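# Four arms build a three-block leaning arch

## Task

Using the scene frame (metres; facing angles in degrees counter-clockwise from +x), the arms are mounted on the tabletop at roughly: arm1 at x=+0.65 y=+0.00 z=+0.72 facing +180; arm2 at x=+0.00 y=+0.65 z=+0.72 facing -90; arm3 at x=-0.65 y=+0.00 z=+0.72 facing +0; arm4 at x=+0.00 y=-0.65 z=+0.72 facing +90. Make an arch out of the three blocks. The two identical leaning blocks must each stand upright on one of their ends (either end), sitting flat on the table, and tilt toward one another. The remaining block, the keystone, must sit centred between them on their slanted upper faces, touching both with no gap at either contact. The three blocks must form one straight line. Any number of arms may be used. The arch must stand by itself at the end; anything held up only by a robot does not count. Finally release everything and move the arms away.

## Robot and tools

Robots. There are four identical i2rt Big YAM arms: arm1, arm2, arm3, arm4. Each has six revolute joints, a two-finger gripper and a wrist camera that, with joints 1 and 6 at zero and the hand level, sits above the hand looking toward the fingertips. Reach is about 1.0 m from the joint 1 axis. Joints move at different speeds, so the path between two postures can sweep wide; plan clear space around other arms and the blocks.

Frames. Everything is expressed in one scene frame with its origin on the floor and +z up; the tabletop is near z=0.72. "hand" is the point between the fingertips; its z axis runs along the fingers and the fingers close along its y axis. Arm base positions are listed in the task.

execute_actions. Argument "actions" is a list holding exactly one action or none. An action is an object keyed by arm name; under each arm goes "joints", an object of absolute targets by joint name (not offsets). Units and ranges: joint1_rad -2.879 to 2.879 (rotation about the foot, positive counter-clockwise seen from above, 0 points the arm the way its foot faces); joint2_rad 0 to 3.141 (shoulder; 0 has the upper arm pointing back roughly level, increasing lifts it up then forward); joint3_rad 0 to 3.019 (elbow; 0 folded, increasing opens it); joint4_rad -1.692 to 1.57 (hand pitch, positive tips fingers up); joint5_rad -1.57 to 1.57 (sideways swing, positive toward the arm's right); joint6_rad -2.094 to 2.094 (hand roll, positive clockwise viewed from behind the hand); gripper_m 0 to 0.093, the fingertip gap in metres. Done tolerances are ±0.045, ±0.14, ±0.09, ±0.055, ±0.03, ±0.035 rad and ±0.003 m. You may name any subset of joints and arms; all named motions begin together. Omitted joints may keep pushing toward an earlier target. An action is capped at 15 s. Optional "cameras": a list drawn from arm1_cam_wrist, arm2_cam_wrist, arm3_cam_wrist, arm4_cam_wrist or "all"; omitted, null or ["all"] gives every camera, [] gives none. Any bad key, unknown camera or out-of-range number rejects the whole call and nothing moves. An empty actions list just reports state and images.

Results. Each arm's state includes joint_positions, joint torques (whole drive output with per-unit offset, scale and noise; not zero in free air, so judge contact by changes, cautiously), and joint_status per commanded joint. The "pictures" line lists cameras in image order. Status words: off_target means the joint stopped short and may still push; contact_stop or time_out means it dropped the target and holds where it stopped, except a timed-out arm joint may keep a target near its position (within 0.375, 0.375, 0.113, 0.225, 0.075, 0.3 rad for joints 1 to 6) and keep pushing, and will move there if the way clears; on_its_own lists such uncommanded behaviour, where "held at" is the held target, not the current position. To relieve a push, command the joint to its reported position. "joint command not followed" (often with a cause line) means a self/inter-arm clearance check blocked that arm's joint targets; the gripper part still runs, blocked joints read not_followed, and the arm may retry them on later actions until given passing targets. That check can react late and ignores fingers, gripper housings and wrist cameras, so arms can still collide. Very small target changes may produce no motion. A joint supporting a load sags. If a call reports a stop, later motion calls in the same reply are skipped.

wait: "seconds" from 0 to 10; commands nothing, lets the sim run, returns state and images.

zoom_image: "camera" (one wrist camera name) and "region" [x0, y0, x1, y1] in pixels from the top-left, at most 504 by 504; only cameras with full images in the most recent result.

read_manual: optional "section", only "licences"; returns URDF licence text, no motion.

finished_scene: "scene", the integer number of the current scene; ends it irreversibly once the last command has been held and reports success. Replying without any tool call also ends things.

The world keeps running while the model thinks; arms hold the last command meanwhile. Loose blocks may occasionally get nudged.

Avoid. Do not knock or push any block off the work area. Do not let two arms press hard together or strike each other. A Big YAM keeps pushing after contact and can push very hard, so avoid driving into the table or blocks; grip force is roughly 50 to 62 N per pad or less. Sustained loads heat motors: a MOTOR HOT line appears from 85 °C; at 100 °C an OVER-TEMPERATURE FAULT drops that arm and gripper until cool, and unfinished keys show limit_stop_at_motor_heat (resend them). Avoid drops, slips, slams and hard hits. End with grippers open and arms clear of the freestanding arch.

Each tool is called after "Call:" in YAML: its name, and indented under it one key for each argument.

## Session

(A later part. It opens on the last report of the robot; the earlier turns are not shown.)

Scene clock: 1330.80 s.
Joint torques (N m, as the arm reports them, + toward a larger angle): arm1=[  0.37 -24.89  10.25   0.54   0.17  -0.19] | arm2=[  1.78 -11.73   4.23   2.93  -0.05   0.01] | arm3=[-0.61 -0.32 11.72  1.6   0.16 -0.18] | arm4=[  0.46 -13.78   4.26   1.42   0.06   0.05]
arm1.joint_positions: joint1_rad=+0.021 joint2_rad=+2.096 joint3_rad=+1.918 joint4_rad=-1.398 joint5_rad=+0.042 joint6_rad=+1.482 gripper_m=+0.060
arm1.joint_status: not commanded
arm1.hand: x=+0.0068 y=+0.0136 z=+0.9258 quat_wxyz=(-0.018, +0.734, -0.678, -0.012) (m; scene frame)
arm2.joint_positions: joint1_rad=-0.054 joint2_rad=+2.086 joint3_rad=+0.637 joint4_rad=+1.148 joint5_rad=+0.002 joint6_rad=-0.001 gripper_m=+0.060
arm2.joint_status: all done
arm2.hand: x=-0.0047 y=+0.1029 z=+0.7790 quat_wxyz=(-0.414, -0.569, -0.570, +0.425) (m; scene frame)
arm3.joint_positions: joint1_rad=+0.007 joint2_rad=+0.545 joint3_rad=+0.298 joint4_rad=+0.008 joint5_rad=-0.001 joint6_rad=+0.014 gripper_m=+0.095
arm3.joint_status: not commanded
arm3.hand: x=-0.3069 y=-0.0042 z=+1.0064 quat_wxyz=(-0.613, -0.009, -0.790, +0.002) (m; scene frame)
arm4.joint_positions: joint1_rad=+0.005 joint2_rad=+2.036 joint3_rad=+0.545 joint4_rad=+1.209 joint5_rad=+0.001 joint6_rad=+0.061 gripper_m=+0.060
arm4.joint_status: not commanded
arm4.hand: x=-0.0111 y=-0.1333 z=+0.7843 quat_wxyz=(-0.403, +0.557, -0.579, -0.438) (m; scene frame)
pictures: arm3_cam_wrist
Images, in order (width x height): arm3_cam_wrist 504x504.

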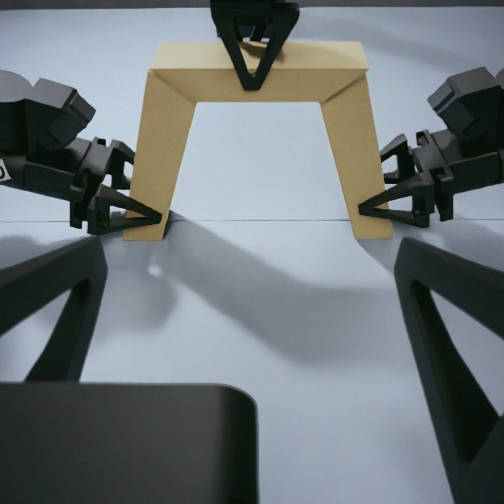

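Call:
zoom_image:
  camera: "arm3_cam_wrist"
  region: [120, 30, 220, 130]

Call:
zoom_image:
  camera: "arm3_cam_wrist"
  region: [300, 30, 400, 130]

Region (120, 30, 220, 130) of arm3_cam_wrist's 504x504 image, scaled by 5.040, with more detail than that image has.

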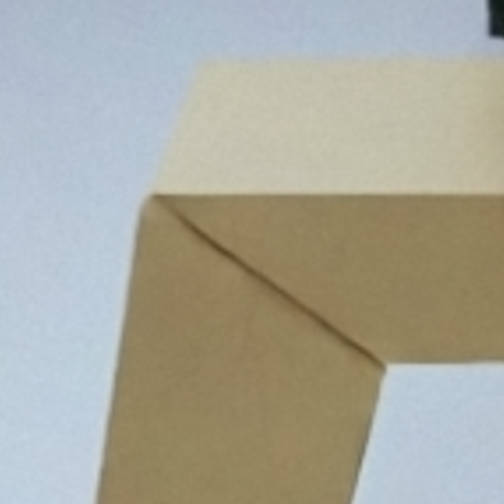

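Region (300, 30, 400, 130) of arm3_cam_wrist's 504x504 image, scaled by 5.040, with more detail than that image has.

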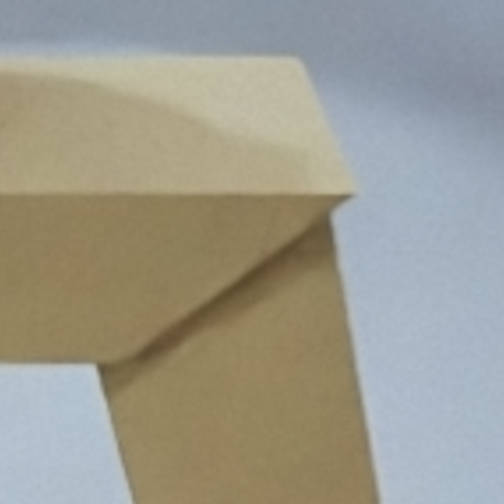

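Call:
execute_actions:
  actions:
    - {"arm4":{"joints":{"joint3_rad":0.538,"joint4_rad":1.238}},"arm2":{"joints":{"joint2_rad":2.095}}}
  cameras: ["arm3_cam_wrist"]

Call:
zoom_image:
  camera: "arm3_cam_wrist"
  region: [280, 30, 440, 250]

Scene clock: 1375.10 s.
Joint torques (N m, as the arm reports them, + toward a larger angle): arm1=[  0.29 -25.03  10.2    0.52   0.15  -0.14] | arm2=[  1.72 -12.58   4.27   2.94  -0.05   0.01] | arm3=[-0.58 -0.32 11.72  1.58  0.16 -0.18] | arm4=[  0.6  -13.94   1.69   2.56   0.07   0.04]
arm1.joint_positions: joint1_rad=+0.021 joint2_rad=+2.096 joint3_rad=+1.918 joint4_rad=-1.398 joint5_rad=+0.042 joint6_rad=+1.479 gripper_m=+0.060
arm1.joint_status: not commanded
arm1.hand: x=+0.0068 y=+0.0136 z=+0.9258 quat_wxyz=(-0.018, +0.735, -0.677, -0.012) (m; scene frame)
arm2.joint_positions: joint1_rad=-0.054 joint2_rad=+2.086 joint3_rad=+0.637 joint4_rad=+1.148 joint5_rad=+0.002 joint6_rad=-0.001 gripper_m=+0.060
arm2.joint_status: all done
arm2.hand: x=-0.0047 y=+0.1029 z=+0.7790 quat_wxyz=(-0.414, -0.569, -0.569, +0.425) (m; scene frame)
arm3.joint_positions: joint1_rad=+0.007 joint2_rad=+0.545 joint3_rad=+0.298 joint4_rad=+0.008 joint5_rad=-0.001 joint6_rad=+0.014 gripper_m=+0.095
arm3.joint_status: not commanded
arm3.hand: x=-0.3069 y=-0.0042 z=+1.0064 quat_wxyz=(-0.613, -0.009, -0.790, +0.002) (m; scene frame)
arm4.joint_positions: joint1_rad=+0.005 joint2_rad=+2.036 joint3_rad=+0.543 joint4_rad=+1.211 joint5_rad=+0.001 joint6_rad=+0.061 gripper_m=+0.060
arm4.joint_status: all done
arm4.hand: x=-0.0111 y=-0.1340 z=+0.7844 quat_wxyz=(-0.403, +0.557, -0.579, -0.438) (m; scene frame)
pictures: arm3_cam_wrist
Images, in order (width x height): arm3_cam_wrist 504x504.

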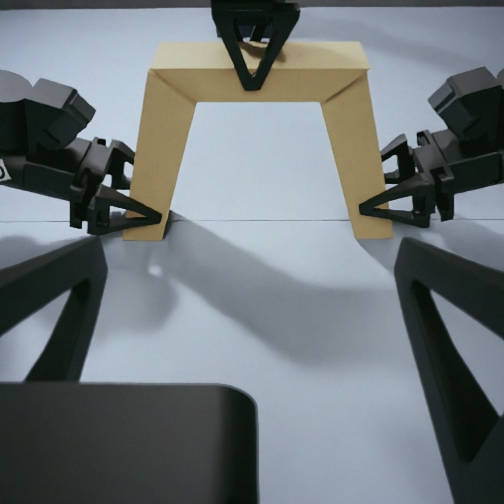

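Region (280, 30, 440, 250) of arm3_cam_wrist's 504x504 image, scaled by 2.291, with more detail than that image has; it fills the left 367 columns of this view, and the rest is white.

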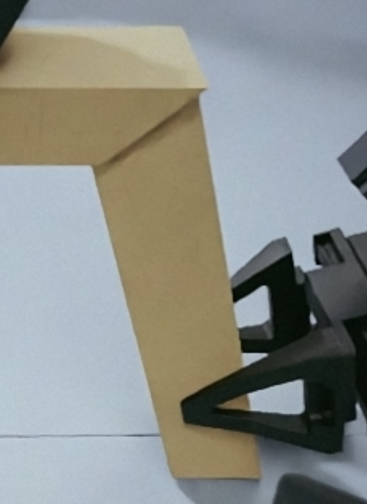

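Call:
execute_actions:
  actions:
    - {"arm4":{"joints":{"joint3_rad":0.522,"joint4_rad":1.25}}}
  cameras: ["arm3_cam_wrist"]

Call:
zoom_image:
  camera: "arm3_cam_wrist"
  region: [280, 30, 440, 250]

Scene clock: 1382.87 s.
Joint torques (N m, as the arm reports them, + toward a larger angle): arm1=[  0.38 -24.97  10.25   0.52   0.16  -0.12] | arm2=[  1.9  -12.62   4.24   2.93  -0.05   0.  ] | arm3=[-0.52 -0.3  11.72  1.57  0.17 -0.18] | arm4=[  0.41 -13.7    1.49   2.43   0.06   0.05]
arm1.joint_positions: joint1_rad=+0.021 joint2_rad=+2.096 joint3_rad=+1.918 joint4_rad=-1.398 joint5_rad=+0.042 joint6_rad=+1.477 gripper_m=+0.060
arm1.joint_status: not commanded
arm1.hand: x=+0.0068 y=+0.0136 z=+0.9258 quat_wxyz=(-0.018, +0.736, -0.676, -0.012) (m; scene frame)
arm2.joint_positions: joint1_rad=-0.054 joint2_rad=+2.086 joint3_rad=+0.637 joint4_rad=+1.149 joint5_rad=+0.002 joint6_rad=+0.000 gripper_m=+0.060
arm2.joint_status: not commanded
arm2.hand: x=-0.0047 y=+0.1029 z=+0.7791 quat_wxyz=(-0.415, -0.569, -0.569, +0.425) (m; scene frame)
arm3.joint_positions: joint1_rad=+0.007 joint2_rad=+0.545 joint3_rad=+0.298 joint4_rad=+0.008 joint5_rad=-0.001 joint6_rad=+0.014 gripper_m=+0.095
arm3.joint_status: not commanded
arm3.hand: x=-0.3069 y=-0.0042 z=+1.0064 quat_wxyz=(-0.613, -0.009, -0.790, +0.002) (m; scene frame)
arm4.joint_positions: joint1_rad=+0.006 joint2_rad=+2.036 joint3_rad=+0.528 joint4_rad=+1.226 joint5_rad=+0.001 joint6_rad=+0.061 gripper_m=+0.060
arm4.joint_status: all done
arm4.hand: x=-0.0111 y=-0.1396 z=+0.7841 quat_wxyz=(-0.403, +0.557, -0.579, -0.439) (m; scene frame)
pictures: arm3_cam_wrist
Images, in order (width x height): arm3_cam_wrist 504x504.

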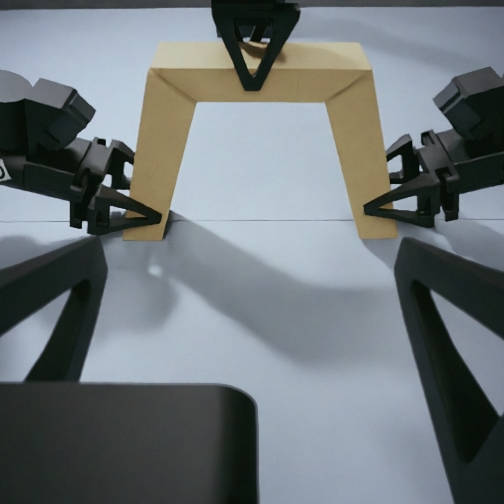

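Region (280, 30, 440, 250) of arm3_cam_wrist's 504x504 image, scaled by 2.291, with more detail than that image has; it fills the left 367 columns of this view, and the rest is white.

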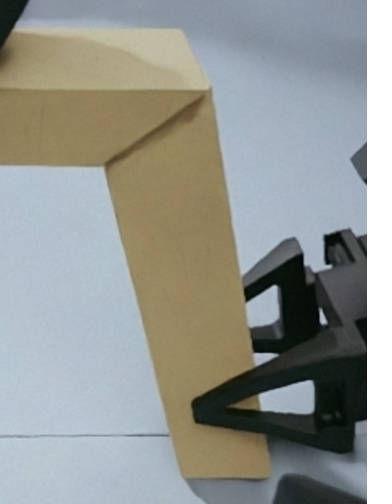

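Back to the previous location.

Call:
zoom_image:
  camera: "arm3_cam_wrist"
  region: [300, 30, 400, 130]

Call:
zoom_image:
  camera: "arm3_cam_wrist"
  region: [120, 30, 220, 130]

Region (300, 30, 400, 130) of arm3_cam_wrist's 504x504 image, scaled by 5.040, with more detail than that image has.

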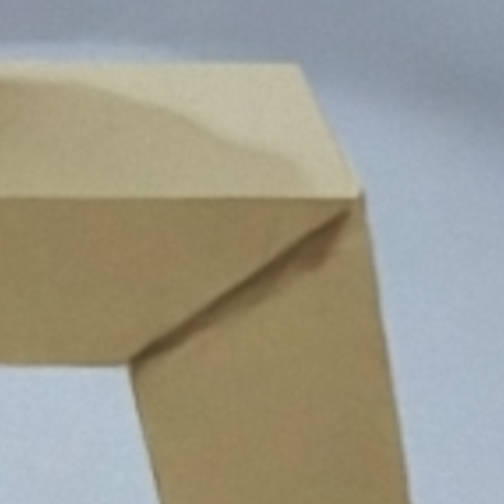

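Region (120, 30, 220, 130) of arm3_cam_wrist's 504x504 image, scaled by 5.040, with more detail than that image has.

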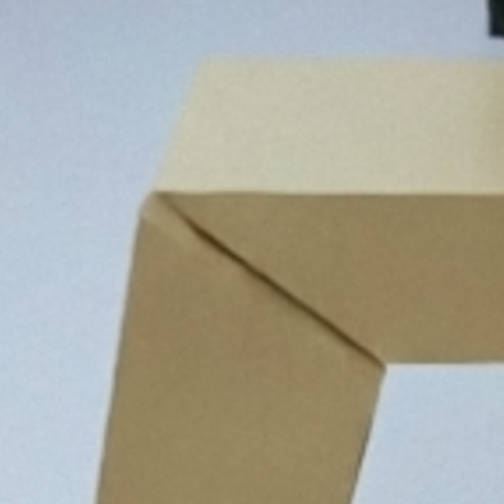

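Call:
execute_actions:
  actions:
    - {"arm1":{"joints":{"gripper_m":0.093}}}
  cameras: ["arm3_cam_wrist","arm1_cam_wrist"]

Call:
zoom_image:
  camera: "arm3_cam_wrist"
  region: [120, 20, 400, 250]

Scene clock: 1400.90 s.
Joint torques (N m, as the arm reports them, + toward a larger angle): arm1=[  0.22 -25.28  10.15   0.52   0.15  -0.1 ] | arm2=[  1.72 -12.57   4.23   2.92  -0.05   0.  ] | arm3=[-0.62 -0.27 11.7   1.59  0.17 -0.18] | arm4=[  0.49 -13.88   1.49   2.43   0.09   0.04]
arm1.joint_positions: joint1_rad=+0.021 joint2_rad=+2.096 joint3_rad=+1.918 joint4_rad=-1.398 joint5_rad=+0.042 joint6_rad=+1.474 gripper_m=+0.093
arm1.joint_status: all done
arm1.hand: x=+0.0068 y=+0.0138 z=+0.9258 quat_wxyz=(-0.018, +0.737, -0.675, -0.012) (m; scene frame)
arm2.joint_positions: joint1_rad=-0.054 joint2_rad=+2.086 joint3_rad=+0.637 joint4_rad=+1.149 joint5_rad=+0.002 joint6_rad=+0.000 gripper_m=+0.060
arm2.joint_status: not commanded
arm2.hand: x=-0.0047 y=+0.1029 z=+0.7791 quat_wxyz=(-0.415, -0.569, -0.569, +0.425) (m; scene frame)
arm3.joint_positions: joint1_rad=+0.007 joint2_rad=+0.545 joint3_rad=+0.298 joint4_rad=+0.008 joint5_rad=-0.001 joint6_rad=+0.014 gripper_m=+0.095
arm3.joint_status: not commanded
arm3.hand: x=-0.3069 y=-0.0042 z=+1.0064 quat_wxyz=(-0.613, -0.009, -0.790, +0.002) (m; scene frame)
arm4.joint_positions: joint1_rad=+0.006 joint2_rad=+2.036 joint3_rad=+0.527 joint4_rad=+1.227 joint5_rad=+0.001 joint6_rad=+0.061 gripper_m=+0.060
arm4.joint_status: not commanded
arm4.hand: x=-0.0111 y=-0.1398 z=+0.7842 quat_wxyz=(-0.403, +0.556, -0.579, -0.439) (m; scene frame)
pictures: arm1_cam_wrist, arm3_cam_wrist
Images, in order (width x height): arm1_cam_wrist 504x504, arm3_cam_wrist 504x504.

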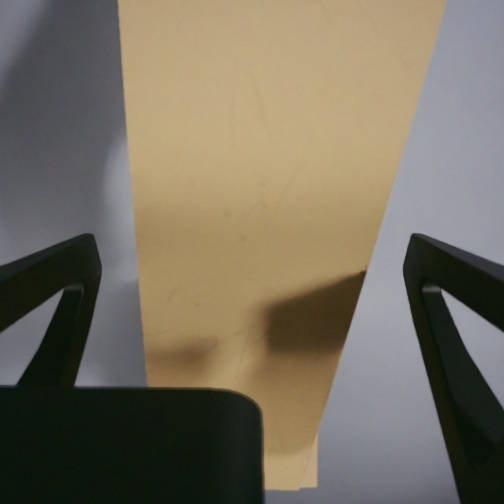

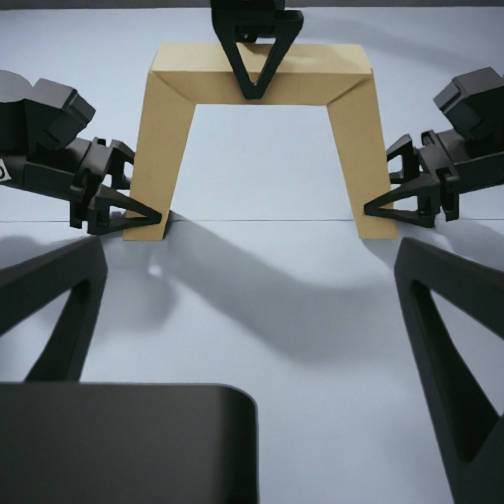

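Region (120, 20, 400, 250) of arm3_cam_wrist's 504x504 image, scaled by 1.800, with more detail than that image has; it fills the top 414 rows of this view, and the rest is white.

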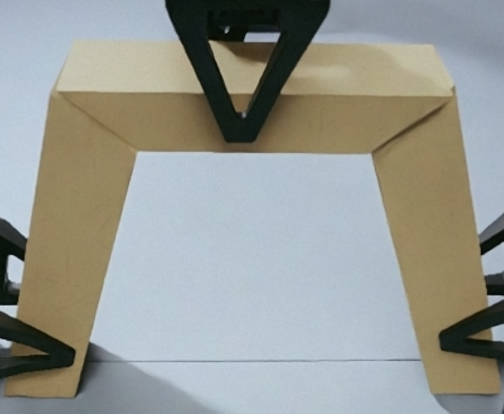

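Call:
execute_actions:
  actions:
    - {"arm1":{"joints":{"joint3_rad":2.2,"joint4_rad":-1.655}}}
  cameras: ["arm3_cam_wrist","arm1_cam_wrist"]

Call:
execute_actions:
  actions:
    - {"arm1":{"joints":{"joint6_rad":-1.6}}}
  cameras: ["arm3_cam_wrist","arm1_cam_wrist"]

Scene clock: 1449.30 s.
Joint torques (N m, as the arm reports them, + toward a larger angle): arm1=[  0.34 -24.09  13.37  -0.2    0.17  -0.09] | arm2=[  1.78 -12.45   4.25   2.93  -0.05   0.01] | arm3=[-0.52 -0.18 11.72  1.59  0.17 -0.19] | arm4=[  0.72 -13.77   1.49   2.45   0.08   0.05]
arm1.joint_positions: joint1_rad=+0.021 joint2_rad=+2.088 joint3_rad=+2.166 joint4_rad=-1.646 joint5_rad=+0.042 joint6_rad=+1.473 gripper_m=+0.093
arm1.joint_status: all done
arm1.hand: x=+0.0023 y=+0.0138 z=+1.0249 quat_wxyz=(-0.015, +0.737, -0.675, -0.014) (m; scene frame)
arm2.joint_positions: joint1_rad=-0.054 joint2_rad=+2.086 joint3_rad=+0.637 joint4_rad=+1.149 joint5_rad=+0.002 joint6_rad=+0.000 gripper_m=+0.060
arm2.joint_status: not commanded
arm2.hand: x=-0.0047 y=+0.1029 z=+0.7791 quat_wxyz=(-0.415, -0.569, -0.569, +0.425) (m; scene frame)
arm3.joint_positions: joint1_rad=+0.007 joint2_rad=+0.545 joint3_rad=+0.298 joint4_rad=+0.008 joint5_rad=-0.001 joint6_rad=+0.014 gripper_m=+0.095
arm3.joint_status: not commanded
arm3.hand: x=-0.3069 y=-0.0042 z=+1.0064 quat_wxyz=(-0.613, -0.009, -0.790, +0.002) (m; scene frame)
arm4.joint_positions: joint1_rad=+0.006 joint2_rad=+2.036 joint3_rad=+0.527 joint4_rad=+1.227 joint5_rad=+0.001 joint6_rad=+0.061 gripper_m=+0.060
arm4.joint_status: not commanded
arm4.hand: x=-0.0111 y=-0.1398 z=+0.7842 quat_wxyz=(-0.403, +0.556, -0.579, -0.439) (m; scene frame)
pictures: arm1_cam_wrist, arm3_cam_wrist
Images, in order (width x height): arm1_cam_wrist 504x504, arm3_cam_wrist 504x504.

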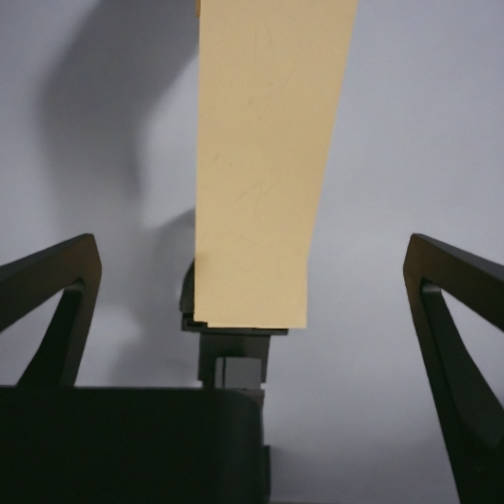

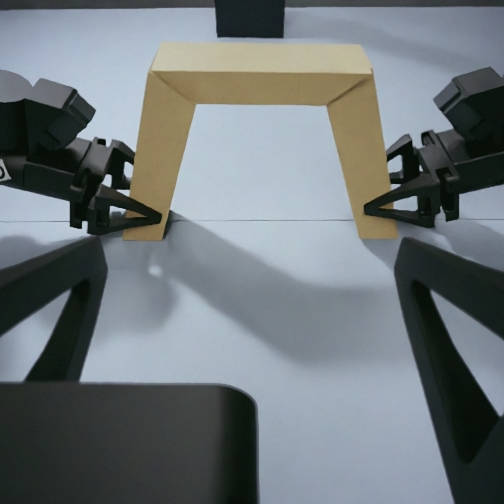

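Scene clock: 1452.03 s.
Joint torques (N m, as the arm reports them, + toward a larger angle): arm1=[  0.34 -24.32  13.31  -0.17   0.    -0.07] | arm2=[  1.79 -12.65   4.23   2.87  -0.05   0.  ] | arm3=[-0.58 -0.26 11.7   1.62  0.17 -0.18] | arm4=[  0.46 -13.63   1.5    2.43   0.07   0.04]
arm1.joint_positions: joint1_rad=+0.021 joint2_rad=+2.088 joint3_rad=+2.166 joint4_rad=-1.646 joint5_rad=+0.042 joint6_rad=-1.591 gripper_m=+0.093
arm1.joint_status: all done
arm1.hand: x=+0.0023 y=+0.0138 z=+1.0249 quat_wxyz=(-0.015, +0.703, +0.711, +0.015) (m; scene frame)
arm2.joint_positions: joint1_rad=-0.054 joint2_rad=+2.086 joint3_rad=+0.637 joint4_rad=+1.149 joint5_rad=+0.002 joint6_rad=+0.000 gripper_m=+0.060
arm2.joint_status: not commanded
arm2.hand: x=-0.0047 y=+0.1029 z=+0.7791 quat_wxyz=(-0.415, -0.569, -0.569, +0.425) (m; scene frame)
arm3.joint_positions: joint1_rad=+0.007 joint2_rad=+0.545 joint3_rad=+0.298 joint4_rad=+0.008 joint5_rad=-0.001 joint6_rad=+0.014 gripper_m=+0.095
arm3.joint_status: not commanded
arm3.hand: x=-0.3069 y=-0.0042 z=+1.0064 quat_wxyz=(-0.613, -0.009, -0.790, +0.002) (m; scene frame)
arm4.joint_positions: joint1_rad=+0.006 joint2_rad=+2.036 joint3_rad=+0.527 joint4_rad=+1.227 joint5_rad=+0.001 joint6_rad=+0.061 gripper_m=+0.060
arm4.joint_status: not commanded
arm4.hand: x=-0.0111 y=-0.1398 z=+0.7842 quat_wxyz=(-0.403, +0.556, -0.579, -0.439) (m; scene frame)
pictures: arm1_cam_wrist, arm3_cam_wrist
Images, in order (width x height): arm1_cam_wrist 504x504, arm3_cam_wrist 504x504.

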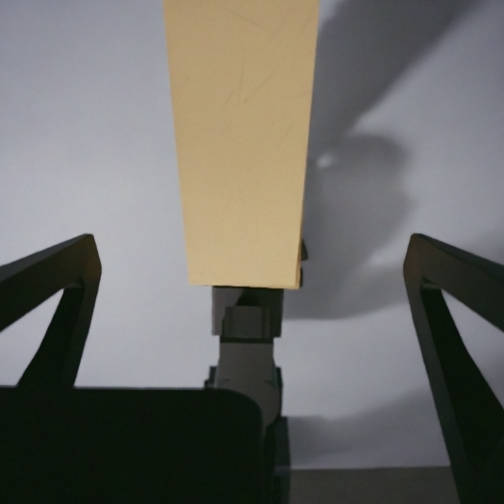

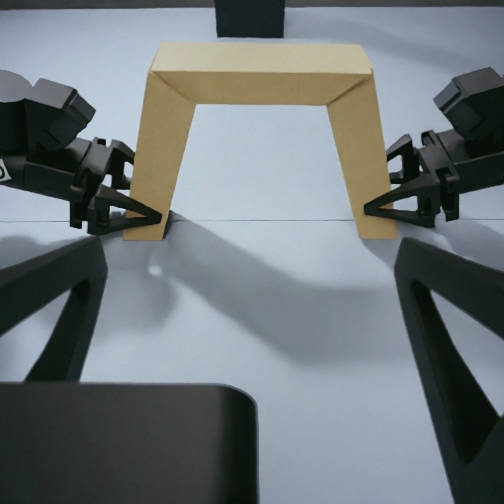

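Call:
zoom_image:
  camera: "arm1_cam_wrist"
  region: [160, 180, 340, 340]

Region (160, 180, 340, 340) of arm1_cam_wrist's 504x504 image, scaled by 2.800, with more detail than that image has.

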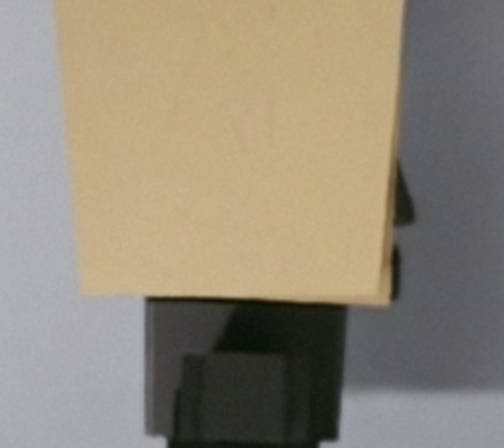

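Call:
execute_actions:
  actions:
    - {"arm1":{"joints":{"joint3_rad":1.925,"joint4_rad":-1.39}}}
  cameras: ["arm3_cam_wrist","arm1_cam_wrist"]

Scene clock: 1468.20 s.
Joint torques (N m, as the arm reports them, + toward a larger angle): arm1=[  0.19 -25.38  10.6    0.61  -0.01  -0.09] | arm2=[  1.79 -12.61   4.25   2.91  -0.05  -0.01] | arm3=[-0.53 -0.21 11.72  1.6   0.17 -0.18] | arm4=[  0.56 -13.76   1.5    2.43   0.07   0.04]
arm1.joint_positions: joint1_rad=+0.021 joint2_rad=+2.098 joint3_rad=+1.918 joint4_rad=-1.400 joint5_rad=+0.042 joint6_rad=-1.592 gripper_m=+0.093
arm1.joint_status: all done
arm1.hand: x=+0.0076 y=+0.0138 z=+0.9244 quat_wxyz=(-0.011, +0.703, +0.711, +0.019) (m; scene frame)
arm2.joint_positions: joint1_rad=-0.054 joint2_rad=+2.086 joint3_rad=+0.637 joint4_rad=+1.149 joint5_rad=+0.002 joint6_rad=+0.000 gripper_m=+0.060
arm2.joint_status: not commanded
arm2.hand: x=-0.0047 y=+0.1029 z=+0.7791 quat_wxyz=(-0.415, -0.569, -0.569, +0.425) (m; scene frame)
arm3.joint_positions: joint1_rad=+0.007 joint2_rad=+0.545 joint3_rad=+0.298 joint4_rad=+0.008 joint5_rad=-0.001 joint6_rad=+0.014 gripper_m=+0.095
arm3.joint_status: not commanded
arm3.hand: x=-0.3069 y=-0.0042 z=+1.0064 quat_wxyz=(-0.613, -0.009, -0.790, +0.002) (m; scene frame)
arm4.joint_positions: joint1_rad=+0.006 joint2_rad=+2.036 joint3_rad=+0.527 joint4_rad=+1.227 joint5_rad=+0.001 joint6_rad=+0.061 gripper_m=+0.060
arm4.joint_status: not commanded
arm4.hand: x=-0.0111 y=-0.1398 z=+0.7842 quat_wxyz=(-0.403, +0.556, -0.579, -0.439) (m; scene frame)
pictures: arm1_cam_wrist, arm3_cam_wrist
Images, in order (width x height): arm1_cam_wrist 504x504, arm3_cam_wrist 504x504.

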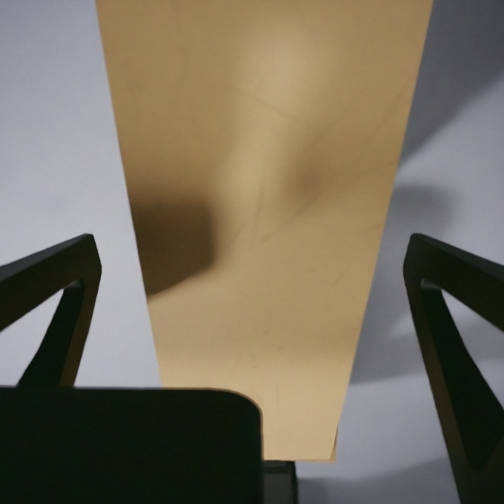

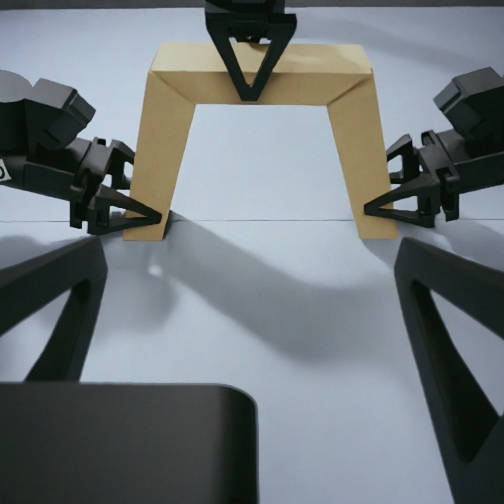

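Call:
execute_actions:
  actions:
    - {"arm1":{"joints":{"gripper_m":0.03}}}
  cameras: []

Call:
execute_actions:
  actions:
    - {"arm1":{"joints":{"joint6_rad":-1.66}}}
  cameras: ["arm3_cam_wrist","arm1_cam_wrist"]

Call:
zoom_image:
  camera: "arm3_cam_wrist"
  region: [120, 20, 400, 250]

Scene clock: 1474.50 s.
Joint torques (N m, as the arm reports them, + toward a larger angle): arm1=[  0.44 -24.92  10.73   0.52  -0.01  -0.09] | arm2=[  1.77 -12.58   4.25   2.94  -0.04   0.  ] | arm3=[-0.45 -0.34 11.74  1.58  0.17 -0.19] | arm4=[  0.49 -13.74   1.5    2.43   0.08   0.04]
arm1.joint_positions: joint1_rad=+0.021 joint2_rad=+2.098 joint3_rad=+1.918 joint4_rad=-1.399 joint5_rad=+0.042 joint6_rad=-1.592 gripper_m=+0.059
arm1.joint_status: gripper_m off_target (ended at +0.059, target +0.030)
arm1.hand: x=+0.0072 y=+0.0139 z=+0.9244 quat_wxyz=(-0.011, +0.703, +0.711, +0.018) (m; scene frame)
arm2.joint_positions: joint1_rad=-0.054 joint2_rad=+2.086 joint3_rad=+0.637 joint4_rad=+1.149 joint5_rad=+0.001 joint6_rad=+0.000 gripper_m=+0.060
arm2.joint_status: not commanded
arm2.hand: x=-0.0046 y=+0.1028 z=+0.7792 quat_wxyz=(-0.415, -0.569, -0.569, +0.425) (m; scene frame)
arm3.joint_positions: joint1_rad=+0.007 joint2_rad=+0.545 joint3_rad=+0.298 joint4_rad=+0.008 joint5_rad=-0.001 joint6_rad=+0.014 gripper_m=+0.095
arm3.joint_status: not commanded
arm3.hand: x=-0.3069 y=-0.0042 z=+1.0064 quat_wxyz=(-0.613, -0.009, -0.790, +0.002) (m; scene frame)
arm4.joint_positions: joint1_rad=+0.006 joint2_rad=+2.036 joint3_rad=+0.527 joint4_rad=+1.227 joint5_rad=+0.001 joint6_rad=+0.061 gripper_m=+0.060
arm4.joint_status: not commanded
arm4.hand: x=-0.0111 y=-0.1397 z=+0.7843 quat_wxyz=(-0.403, +0.556, -0.579, -0.439) (m; scene frame)
pictures: none
No camera images: the call's "cameras" was empty. Leave "cameras" out to get every camera's image.

Scene clock: 1475.27 s.
Joint torques (N m, as the arm reports them, + toward a larger angle): arm1=[  0.33 -25.2   10.74   0.51   0.01  -0.29] | arm2=[  1.77 -12.5    4.24   2.94  -0.08  -0.09] | arm3=[-0.57 -0.26 11.71  1.58  0.17 -0.19] | arm4=[  0.68 -13.75   1.55   2.38   0.08   0.02]
arm1.joint_positions: joint1_rad=+0.021 joint2_rad=+2.098 joint3_rad=+1.918 joint4_rad=-1.399 joint5_rad=+0.042 joint6_rad=-1.630 gripper_m=+0.059
arm1.joint_status: all done
arm1.hand: x=+0.0072 y=+0.0138 z=+0.9243 quat_wxyz=(-0.011, +0.689, +0.724, +0.019) (m; scene frame)
arm2.joint_positions: joint1_rad=-0.054 joint2_rad=+2.086 joint3_rad=+0.637 joint4_rad=+1.149 joint5_rad=+0.002 joint6_rad=+0.007 gripper_m=+0.060
arm2.joint_status: not commanded
arm2.hand: x=-0.0047 y=+0.1028 z=+0.7792 quat_wxyz=(-0.416, -0.571, -0.567, +0.424) (m; scene frame)
arm3.joint_positions: joint1_rad=+0.007 joint2_rad=+0.545 joint3_rad=+0.298 joint4_rad=+0.008 joint5_rad=-0.001 joint6_rad=+0.014 gripper_m=+0.095
arm3.joint_status: not commanded
arm3.hand: x=-0.3069 y=-0.0042 z=+1.0064 quat_wxyz=(-0.613, -0.009, -0.790, +0.002) (m; scene frame)
arm4.joint_positions: joint1_rad=+0.006 joint2_rad=+2.036 joint3_rad=+0.527 joint4_rad=+1.228 joint5_rad=+0.001 joint6_rad=+0.063 gripper_m=+0.060
arm4.joint_status: not commanded
arm4.hand: x=-0.0111 y=-0.1400 z=+0.7842 quat_wxyz=(-0.403, +0.556, -0.580, -0.439) (m; scene frame)
pictures: arm1_cam_wrist, arm3_cam_wrist
Images, in order (width x height): arm1_cam_wrist 504x504, arm3_cam_wrist 504x504.

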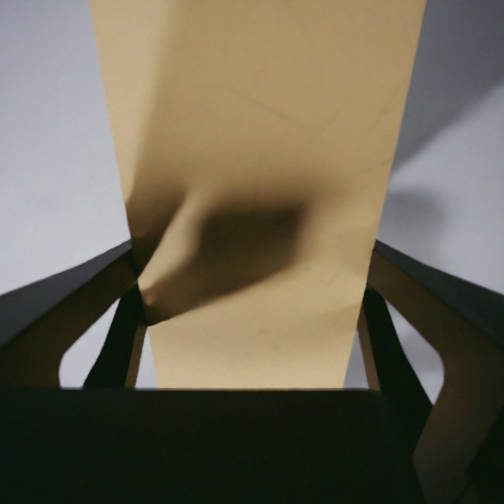

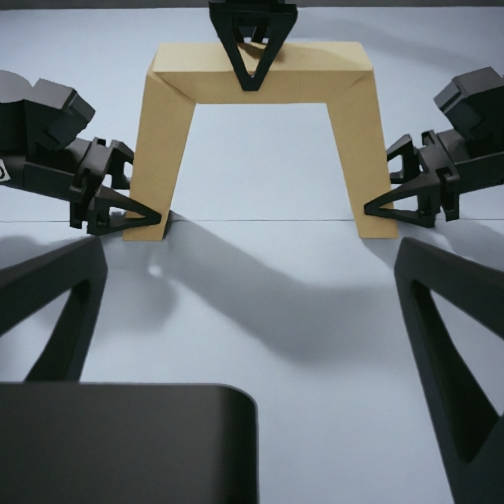

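Region (120, 20, 400, 250) of arm3_cam_wrist's 504x504 image, scaled by 1.800, with more detail than that image has; it fills the top 414 rows of this view, and the rest is white.

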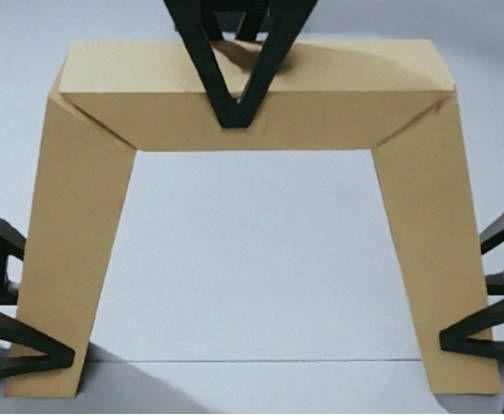

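Call:
zoom_image:
  camera: "arm3_cam_wrist"
  region: [120, 30, 220, 130]

Call:
zoom_image:
  camera: "arm3_cam_wrist"
  region: [300, 30, 400, 130]

Region (120, 30, 220, 130) of arm3_cam_wrist's 504x504 image, scaled by 5.040, with more detail than that image has.

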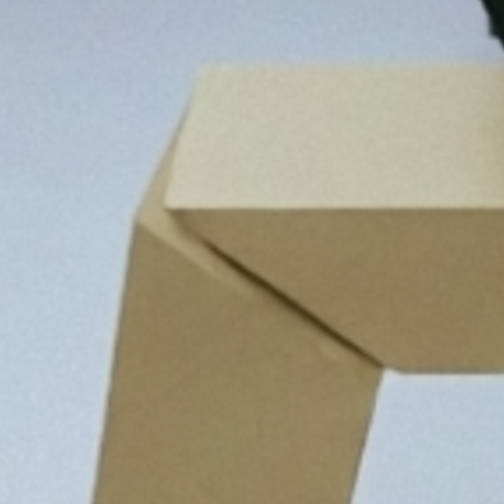

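Region (300, 30, 400, 130) of arm3_cam_wrist's 504x504 image, scaled by 5.040, with more detail than that image has.

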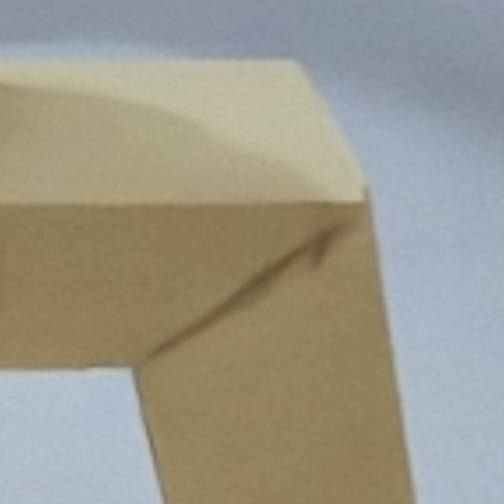

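Call:
execute_actions:
  actions:
    - {"arm1":{"joints":{"gripper_m":0.093}}}
  cameras: ["arm3_cam_wrist","arm1_cam_wrist"]

Call:
zoom_image:
  camera: "arm3_cam_wrist"
  region: [120, 20, 400, 250]

Scene clock: 1497.30 s.
Joint torques (N m, as the arm reports them, + toward a larger angle): arm1=[  0.61 -25.48  10.58   0.54   0.    -0.1 ] | arm2=[  1.73 -12.57   4.24   2.93  -0.07  -0.06] | arm3=[-0.62 -0.28 11.71  1.6   0.17 -0.18] | arm4=[  0.54 -13.79   1.51   2.38   0.08   0.02]
arm1.joint_positions: joint1_rad=+0.021 joint2_rad=+2.098 joint3_rad=+1.918 joint4_rad=-1.399 joint5_rad=+0.042 joint6_rad=-1.651 gripper_m=+0.093
arm1.joint_status: all done
arm1.hand: x=+0.0072 y=+0.0138 z=+0.9243 quat_wxyz=(-0.011, +0.682, +0.731, +0.019) (m; scene frame)
arm2.joint_positions: joint1_rad=-0.053 joint2_rad=+2.086 joint3_rad=+0.637 joint4_rad=+1.149 joint5_rad=+0.002 joint6_rad=+0.006 gripper_m=+0.060
arm2.joint_status: not commanded
arm2.hand: x=-0.0045 y=+0.1029 z=+0.7790 quat_wxyz=(-0.416, -0.570, -0.568, +0.424) (m; scene frame)
arm3.joint_positions: joint1_rad=+0.007 joint2_rad=+0.545 joint3_rad=+0.298 joint4_rad=+0.008 joint5_rad=-0.001 joint6_rad=+0.014 gripper_m=+0.095
arm3.joint_status: not commanded
arm3.hand: x=-0.3069 y=-0.0042 z=+1.0064 quat_wxyz=(-0.613, -0.009, -0.790, +0.002) (m; scene frame)
arm4.joint_positions: joint1_rad=+0.006 joint2_rad=+2.036 joint3_rad=+0.527 joint4_rad=+1.228 joint5_rad=+0.001 joint6_rad=+0.063 gripper_m=+0.060
arm4.joint_status: not commanded
arm4.hand: x=-0.0111 y=-0.1400 z=+0.7842 quat_wxyz=(-0.403, +0.556, -0.580, -0.439) (m; scene frame)
pictures: arm1_cam_wrist, arm3_cam_wrist
Images, in order (width x height): arm1_cam_wrist 504x504, arm3_cam_wrist 504x504.

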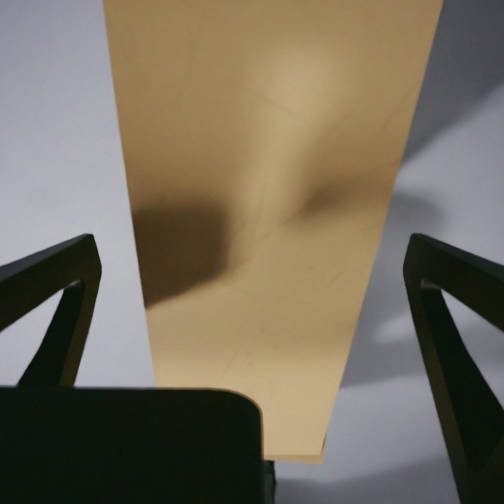

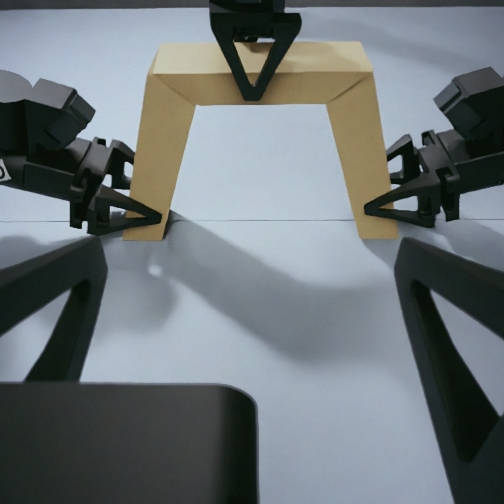

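Region (120, 20, 400, 250) of arm3_cam_wrist's 504x504 image, scaled by 1.800, with more detail than that image has; it fills the top 414 rows of this view, and the rest is white.

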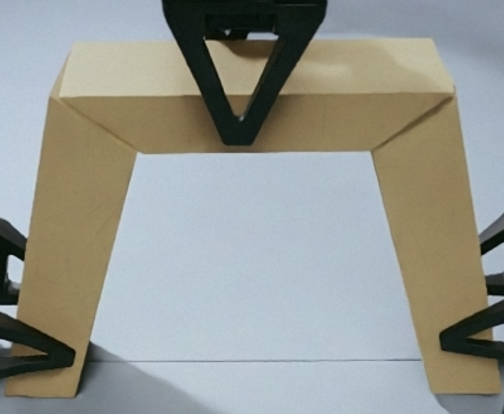

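Call:
execute_actions:
  actions:
    - {"arm1":{"joints":{"joint3_rad":2.2,"joint4_rad":-1.655,"joint6_rad":-1.58}}}
  cameras: ["arm3_cam_wrist","arm1_cam_wrist"]

Call:
zoom_image:
  camera: "arm1_cam_wrist"
  region: [160, 180, 340, 340]

Call:
zoom_image:
  camera: "arm3_cam_wrist"
  region: [120, 30, 220, 130]

Call:
zoom_image:
  camera: "arm3_cam_wrist"
  region: [300, 30, 400, 130]

Scene clock: 1506.73 s.
Joint torques (N m, as the arm reports them, + toward a larger angle): arm1=[  0.42 -24.28  13.32  -0.21   0.     0.09] | arm2=[  1.76 -12.54   4.27   2.95  -0.08  -0.07] | arm3=[-0.61 -0.26 11.71  1.58  0.17 -0.18] | arm4=[  0.55 -13.72   1.47   2.36   0.09   0.01]
arm1.joint_positions: joint1_rad=+0.021 joint2_rad=+2.088 joint3_rad=+2.166 joint4_rad=-1.646 joint5_rad=+0.042 joint6_rad=-1.589 gripper_m=+0.093
arm1.joint_status: all done
arm1.hand: x=+0.0023 y=+0.0138 z=+1.0249 quat_wxyz=(-0.015, +0.704, +0.710, +0.015) (m; scene frame)
arm2.joint_positions: joint1_rad=-0.053 joint2_rad=+2.086 joint3_rad=+0.637 joint4_rad=+1.149 joint5_rad=+0.002 joint6_rad=+0.006 gripper_m=+0.060
arm2.joint_status: not commanded
arm2.hand: x=-0.0045 y=+0.1029 z=+0.7790 quat_wxyz=(-0.416, -0.570, -0.568, +0.424) (m; scene frame)
arm3.joint_positions: joint1_rad=+0.007 joint2_rad=+0.545 joint3_rad=+0.298 joint4_rad=+0.008 joint5_rad=-0.001 joint6_rad=+0.014 gripper_m=+0.095
arm3.joint_status: not commanded
arm3.hand: x=-0.3069 y=-0.0042 z=+1.0064 quat_wxyz=(-0.613, -0.009, -0.790, +0.002) (m; scene frame)
arm4.joint_positions: joint1_rad=+0.006 joint2_rad=+2.036 joint3_rad=+0.527 joint4_rad=+1.228 joint5_rad=+0.001 joint6_rad=+0.063 gripper_m=+0.060
arm4.joint_status: not commanded
arm4.hand: x=-0.0111 y=-0.1400 z=+0.7842 quat_wxyz=(-0.403, +0.556, -0.580, -0.439) (m; scene frame)
pictures: arm1_cam_wrist, arm3_cam_wrist
Images, in order (width x height): arm1_cam_wrist 504x504, arm3_cam_wrist 504x504.

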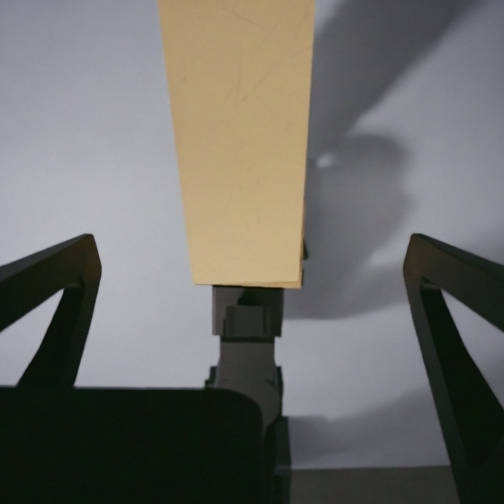

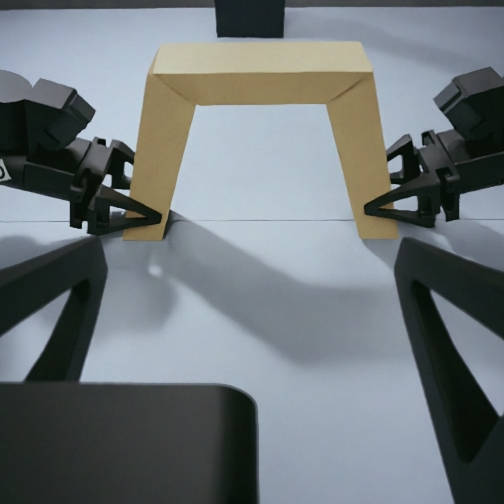

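Region (160, 180, 340, 340) of arm1_cam_wrist's 504x504 image, scaled by 2.800, with more detail than that image has.

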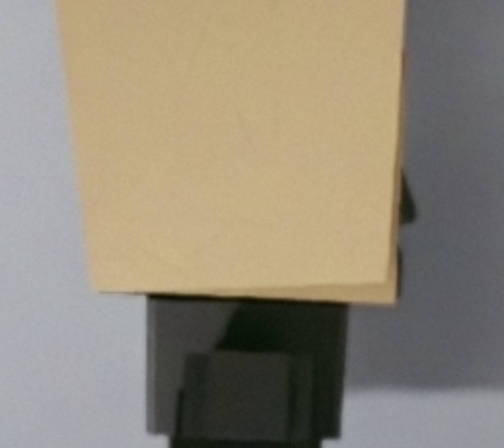

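Region (120, 30, 220, 130) of arm3_cam_wrist's 504x504 image, scaled by 5.040, with more detail than that image has.

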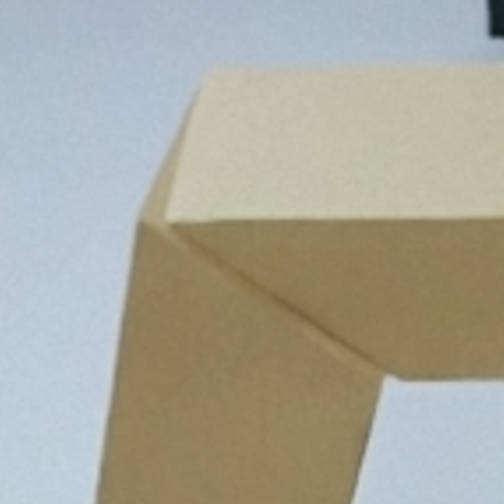

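Region (300, 30, 400, 130) of arm3_cam_wrist's 504x504 image, scaled by 5.040, with more detail than that image has.

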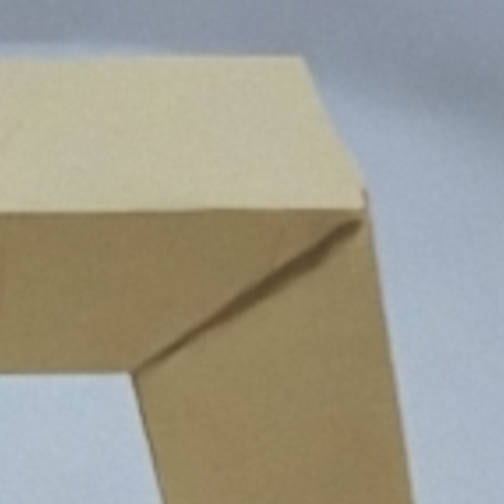

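Call:
execute_actions:
  actions:
    - {"arm4":{"joints":{"joint1_rad":0.027}}}
  cameras: ["arm3_cam_wrist","arm1_cam_wrist"]

Call:
zoom_image:
  camera: "arm3_cam_wrist"
  region: [120, 20, 400, 250]

Scene clock: 1543.83 s.
Joint torques (N m, as the arm reports them, + toward a larger angle): arm1=[  0.42 -24.31  13.34  -0.24   0.     0.09] | arm2=[  1.75 -12.52   4.25   2.9   -0.07  -0.06] | arm3=[-0.5  -0.31 11.75  1.58  0.17 -0.18] | arm4=[  0.98 -13.76   1.58   2.42   0.01   0.03]
arm1.joint_positions: joint1_rad=+0.021 joint2_rad=+2.088 joint3_rad=+2.166 joint4_rad=-1.646 joint5_rad=+0.042 joint6_rad=-1.589 gripper_m=+0.093
arm1.joint_status: not commanded
arm1.hand: x=+0.0023 y=+0.0138 z=+1.0249 quat_wxyz=(-0.015, +0.704, +0.710, +0.015) (m; scene frame)
arm2.joint_positions: joint1_rad=-0.053 joint2_rad=+2.086 joint3_rad=+0.637 joint4_rad=+1.149 joint5_rad=+0.002 joint6_rad=+0.006 gripper_m=+0.060
arm2.joint_status: not commanded
arm2.hand: x=-0.0045 y=+0.1029 z=+0.7790 quat_wxyz=(-0.416, -0.570, -0.568, +0.424) (m; scene frame)
arm3.joint_positions: joint1_rad=+0.007 joint2_rad=+0.545 joint3_rad=+0.298 joint4_rad=+0.008 joint5_rad=-0.001 joint6_rad=+0.014 gripper_m=+0.095
arm3.joint_status: not commanded
arm3.hand: x=-0.3069 y=-0.0042 z=+1.0064 quat_wxyz=(-0.613, -0.009, -0.790, +0.002) (m; scene frame)
arm4.joint_positions: joint1_rad=+0.008 joint2_rad=+2.036 joint3_rad=+0.526 joint4_rad=+1.228 joint5_rad=+0.003 joint6_rad=+0.063 gripper_m=+0.060
arm4.joint_status: all done
arm4.hand: x=-0.0122 y=-0.1404 z=+0.7840 quat_wxyz=(-0.403, +0.556, -0.580, -0.439) (m; scene frame)
pictures: arm1_cam_wrist, arm3_cam_wrist
Images, in order (width x height): arm1_cam_wrist 504x504, arm3_cam_wrist 504x504.

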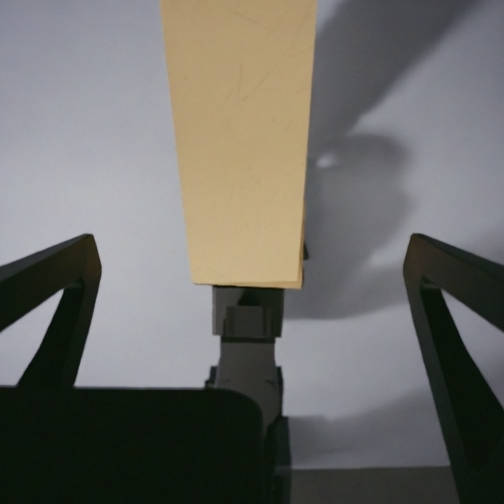

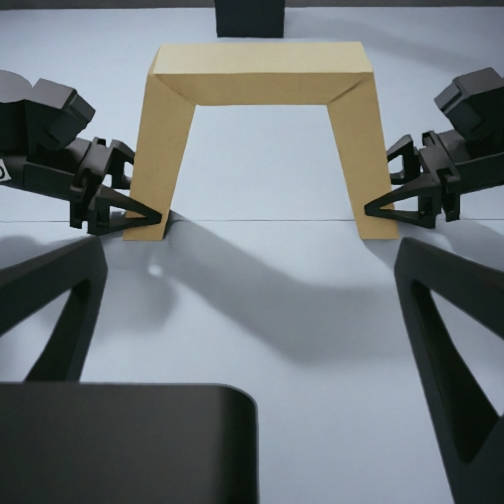

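Region (120, 20, 400, 250) of arm3_cam_wrist's 504x504 image, scaled by 1.800, with more detail than that image has; it fills the top 414 rows of this view, and the rest is white.

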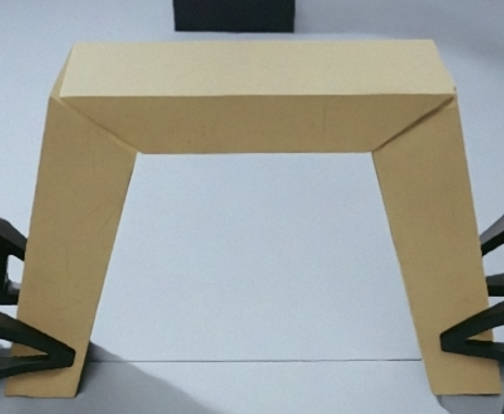

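Call:
execute_actions:
  actions:
    - {"arm4":{"joints":{"joint1_rad":0.04,"joint3_rad":0.54}}}
  cameras: ["arm3_cam_wrist","arm1_cam_wrist"]

Call:
zoom_image:
  camera: "arm3_cam_wrist"
  region: [120, 20, 400, 250]

Scene clock: 1549.03 s.
Joint torques (N m, as the arm reports them, + toward a larger angle): arm1=[  0.16 -24.36  13.34  -0.18  -0.01   0.09] | arm2=[  1.64 -12.73   4.24   2.9   -0.08  -0.07] | arm3=[-0.63 -0.26 11.72  1.59  0.17 -0.18] | arm4=[  1.07 -13.7    2.68   2.38  -0.1    0.02]
arm1.joint_positions: joint1_rad=+0.021 joint2_rad=+2.088 joint3_rad=+2.166 joint4_rad=-1.646 joint5_rad=+0.042 joint6_rad=-1.589 gripper_m=+0.093
arm1.joint_status: not commanded
arm1.hand: x=+0.0023 y=+0.0138 z=+1.0249 quat_wxyz=(-0.015, +0.704, +0.710, +0.015) (m; scene frame)
arm2.joint_positions: joint1_rad=-0.053 joint2_rad=+2.086 joint3_rad=+0.637 joint4_rad=+1.149 joint5_rad=+0.002 joint6_rad=+0.006 gripper_m=+0.060
arm2.joint_status: not commanded
arm2.hand: x=-0.0045 y=+0.1029 z=+0.7790 quat_wxyz=(-0.416, -0.570, -0.568, +0.424) (m; scene frame)
arm3.joint_positions: joint1_rad=+0.007 joint2_rad=+0.545 joint3_rad=+0.298 joint4_rad=+0.008 joint5_rad=-0.001 joint6_rad=+0.014 gripper_m=+0.095
arm3.joint_status: not commanded
arm3.hand: x=-0.3069 y=-0.0042 z=+1.0064 quat_wxyz=(-0.613, -0.009, -0.790, +0.002) (m; scene frame)
arm4.joint_positions: joint1_rad=+0.022 joint2_rad=+2.036 joint3_rad=+0.526 joint4_rad=+1.228 joint5_rad=+0.006 joint6_rad=+0.063 gripper_m=+0.060
arm4.joint_status: all done
arm4.hand: x=-0.0186 y=-0.1406 z=+0.7841 quat_wxyz=(-0.400, +0.560, -0.576, -0.441) (m; scene frame)
pictures: arm1_cam_wrist, arm3_cam_wrist
Images, in order (width x height): arm1_cam_wrist 504x504, arm3_cam_wrist 504x504.

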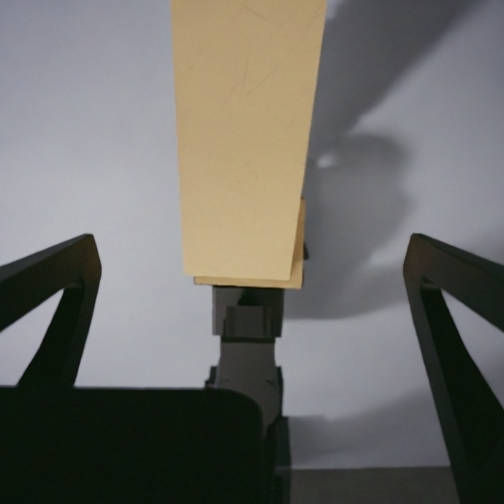

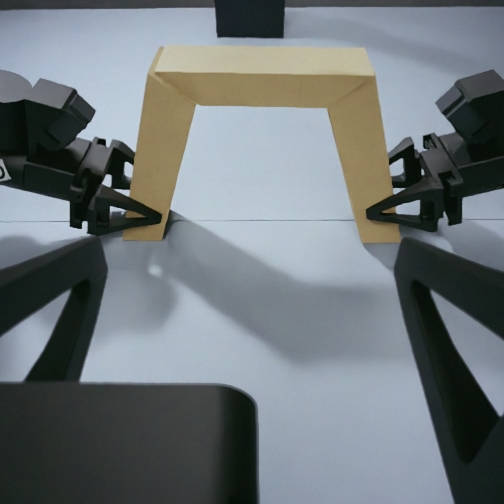

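Region (120, 20, 400, 250) of arm3_cam_wrist's 504x504 image, scaled by 1.800, with more detail than that image has; it fills the top 414 rows of this view, and the rest is white.

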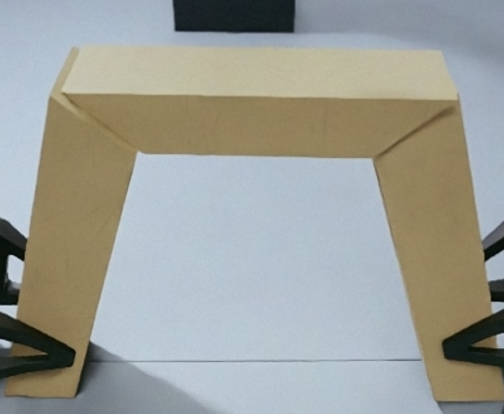

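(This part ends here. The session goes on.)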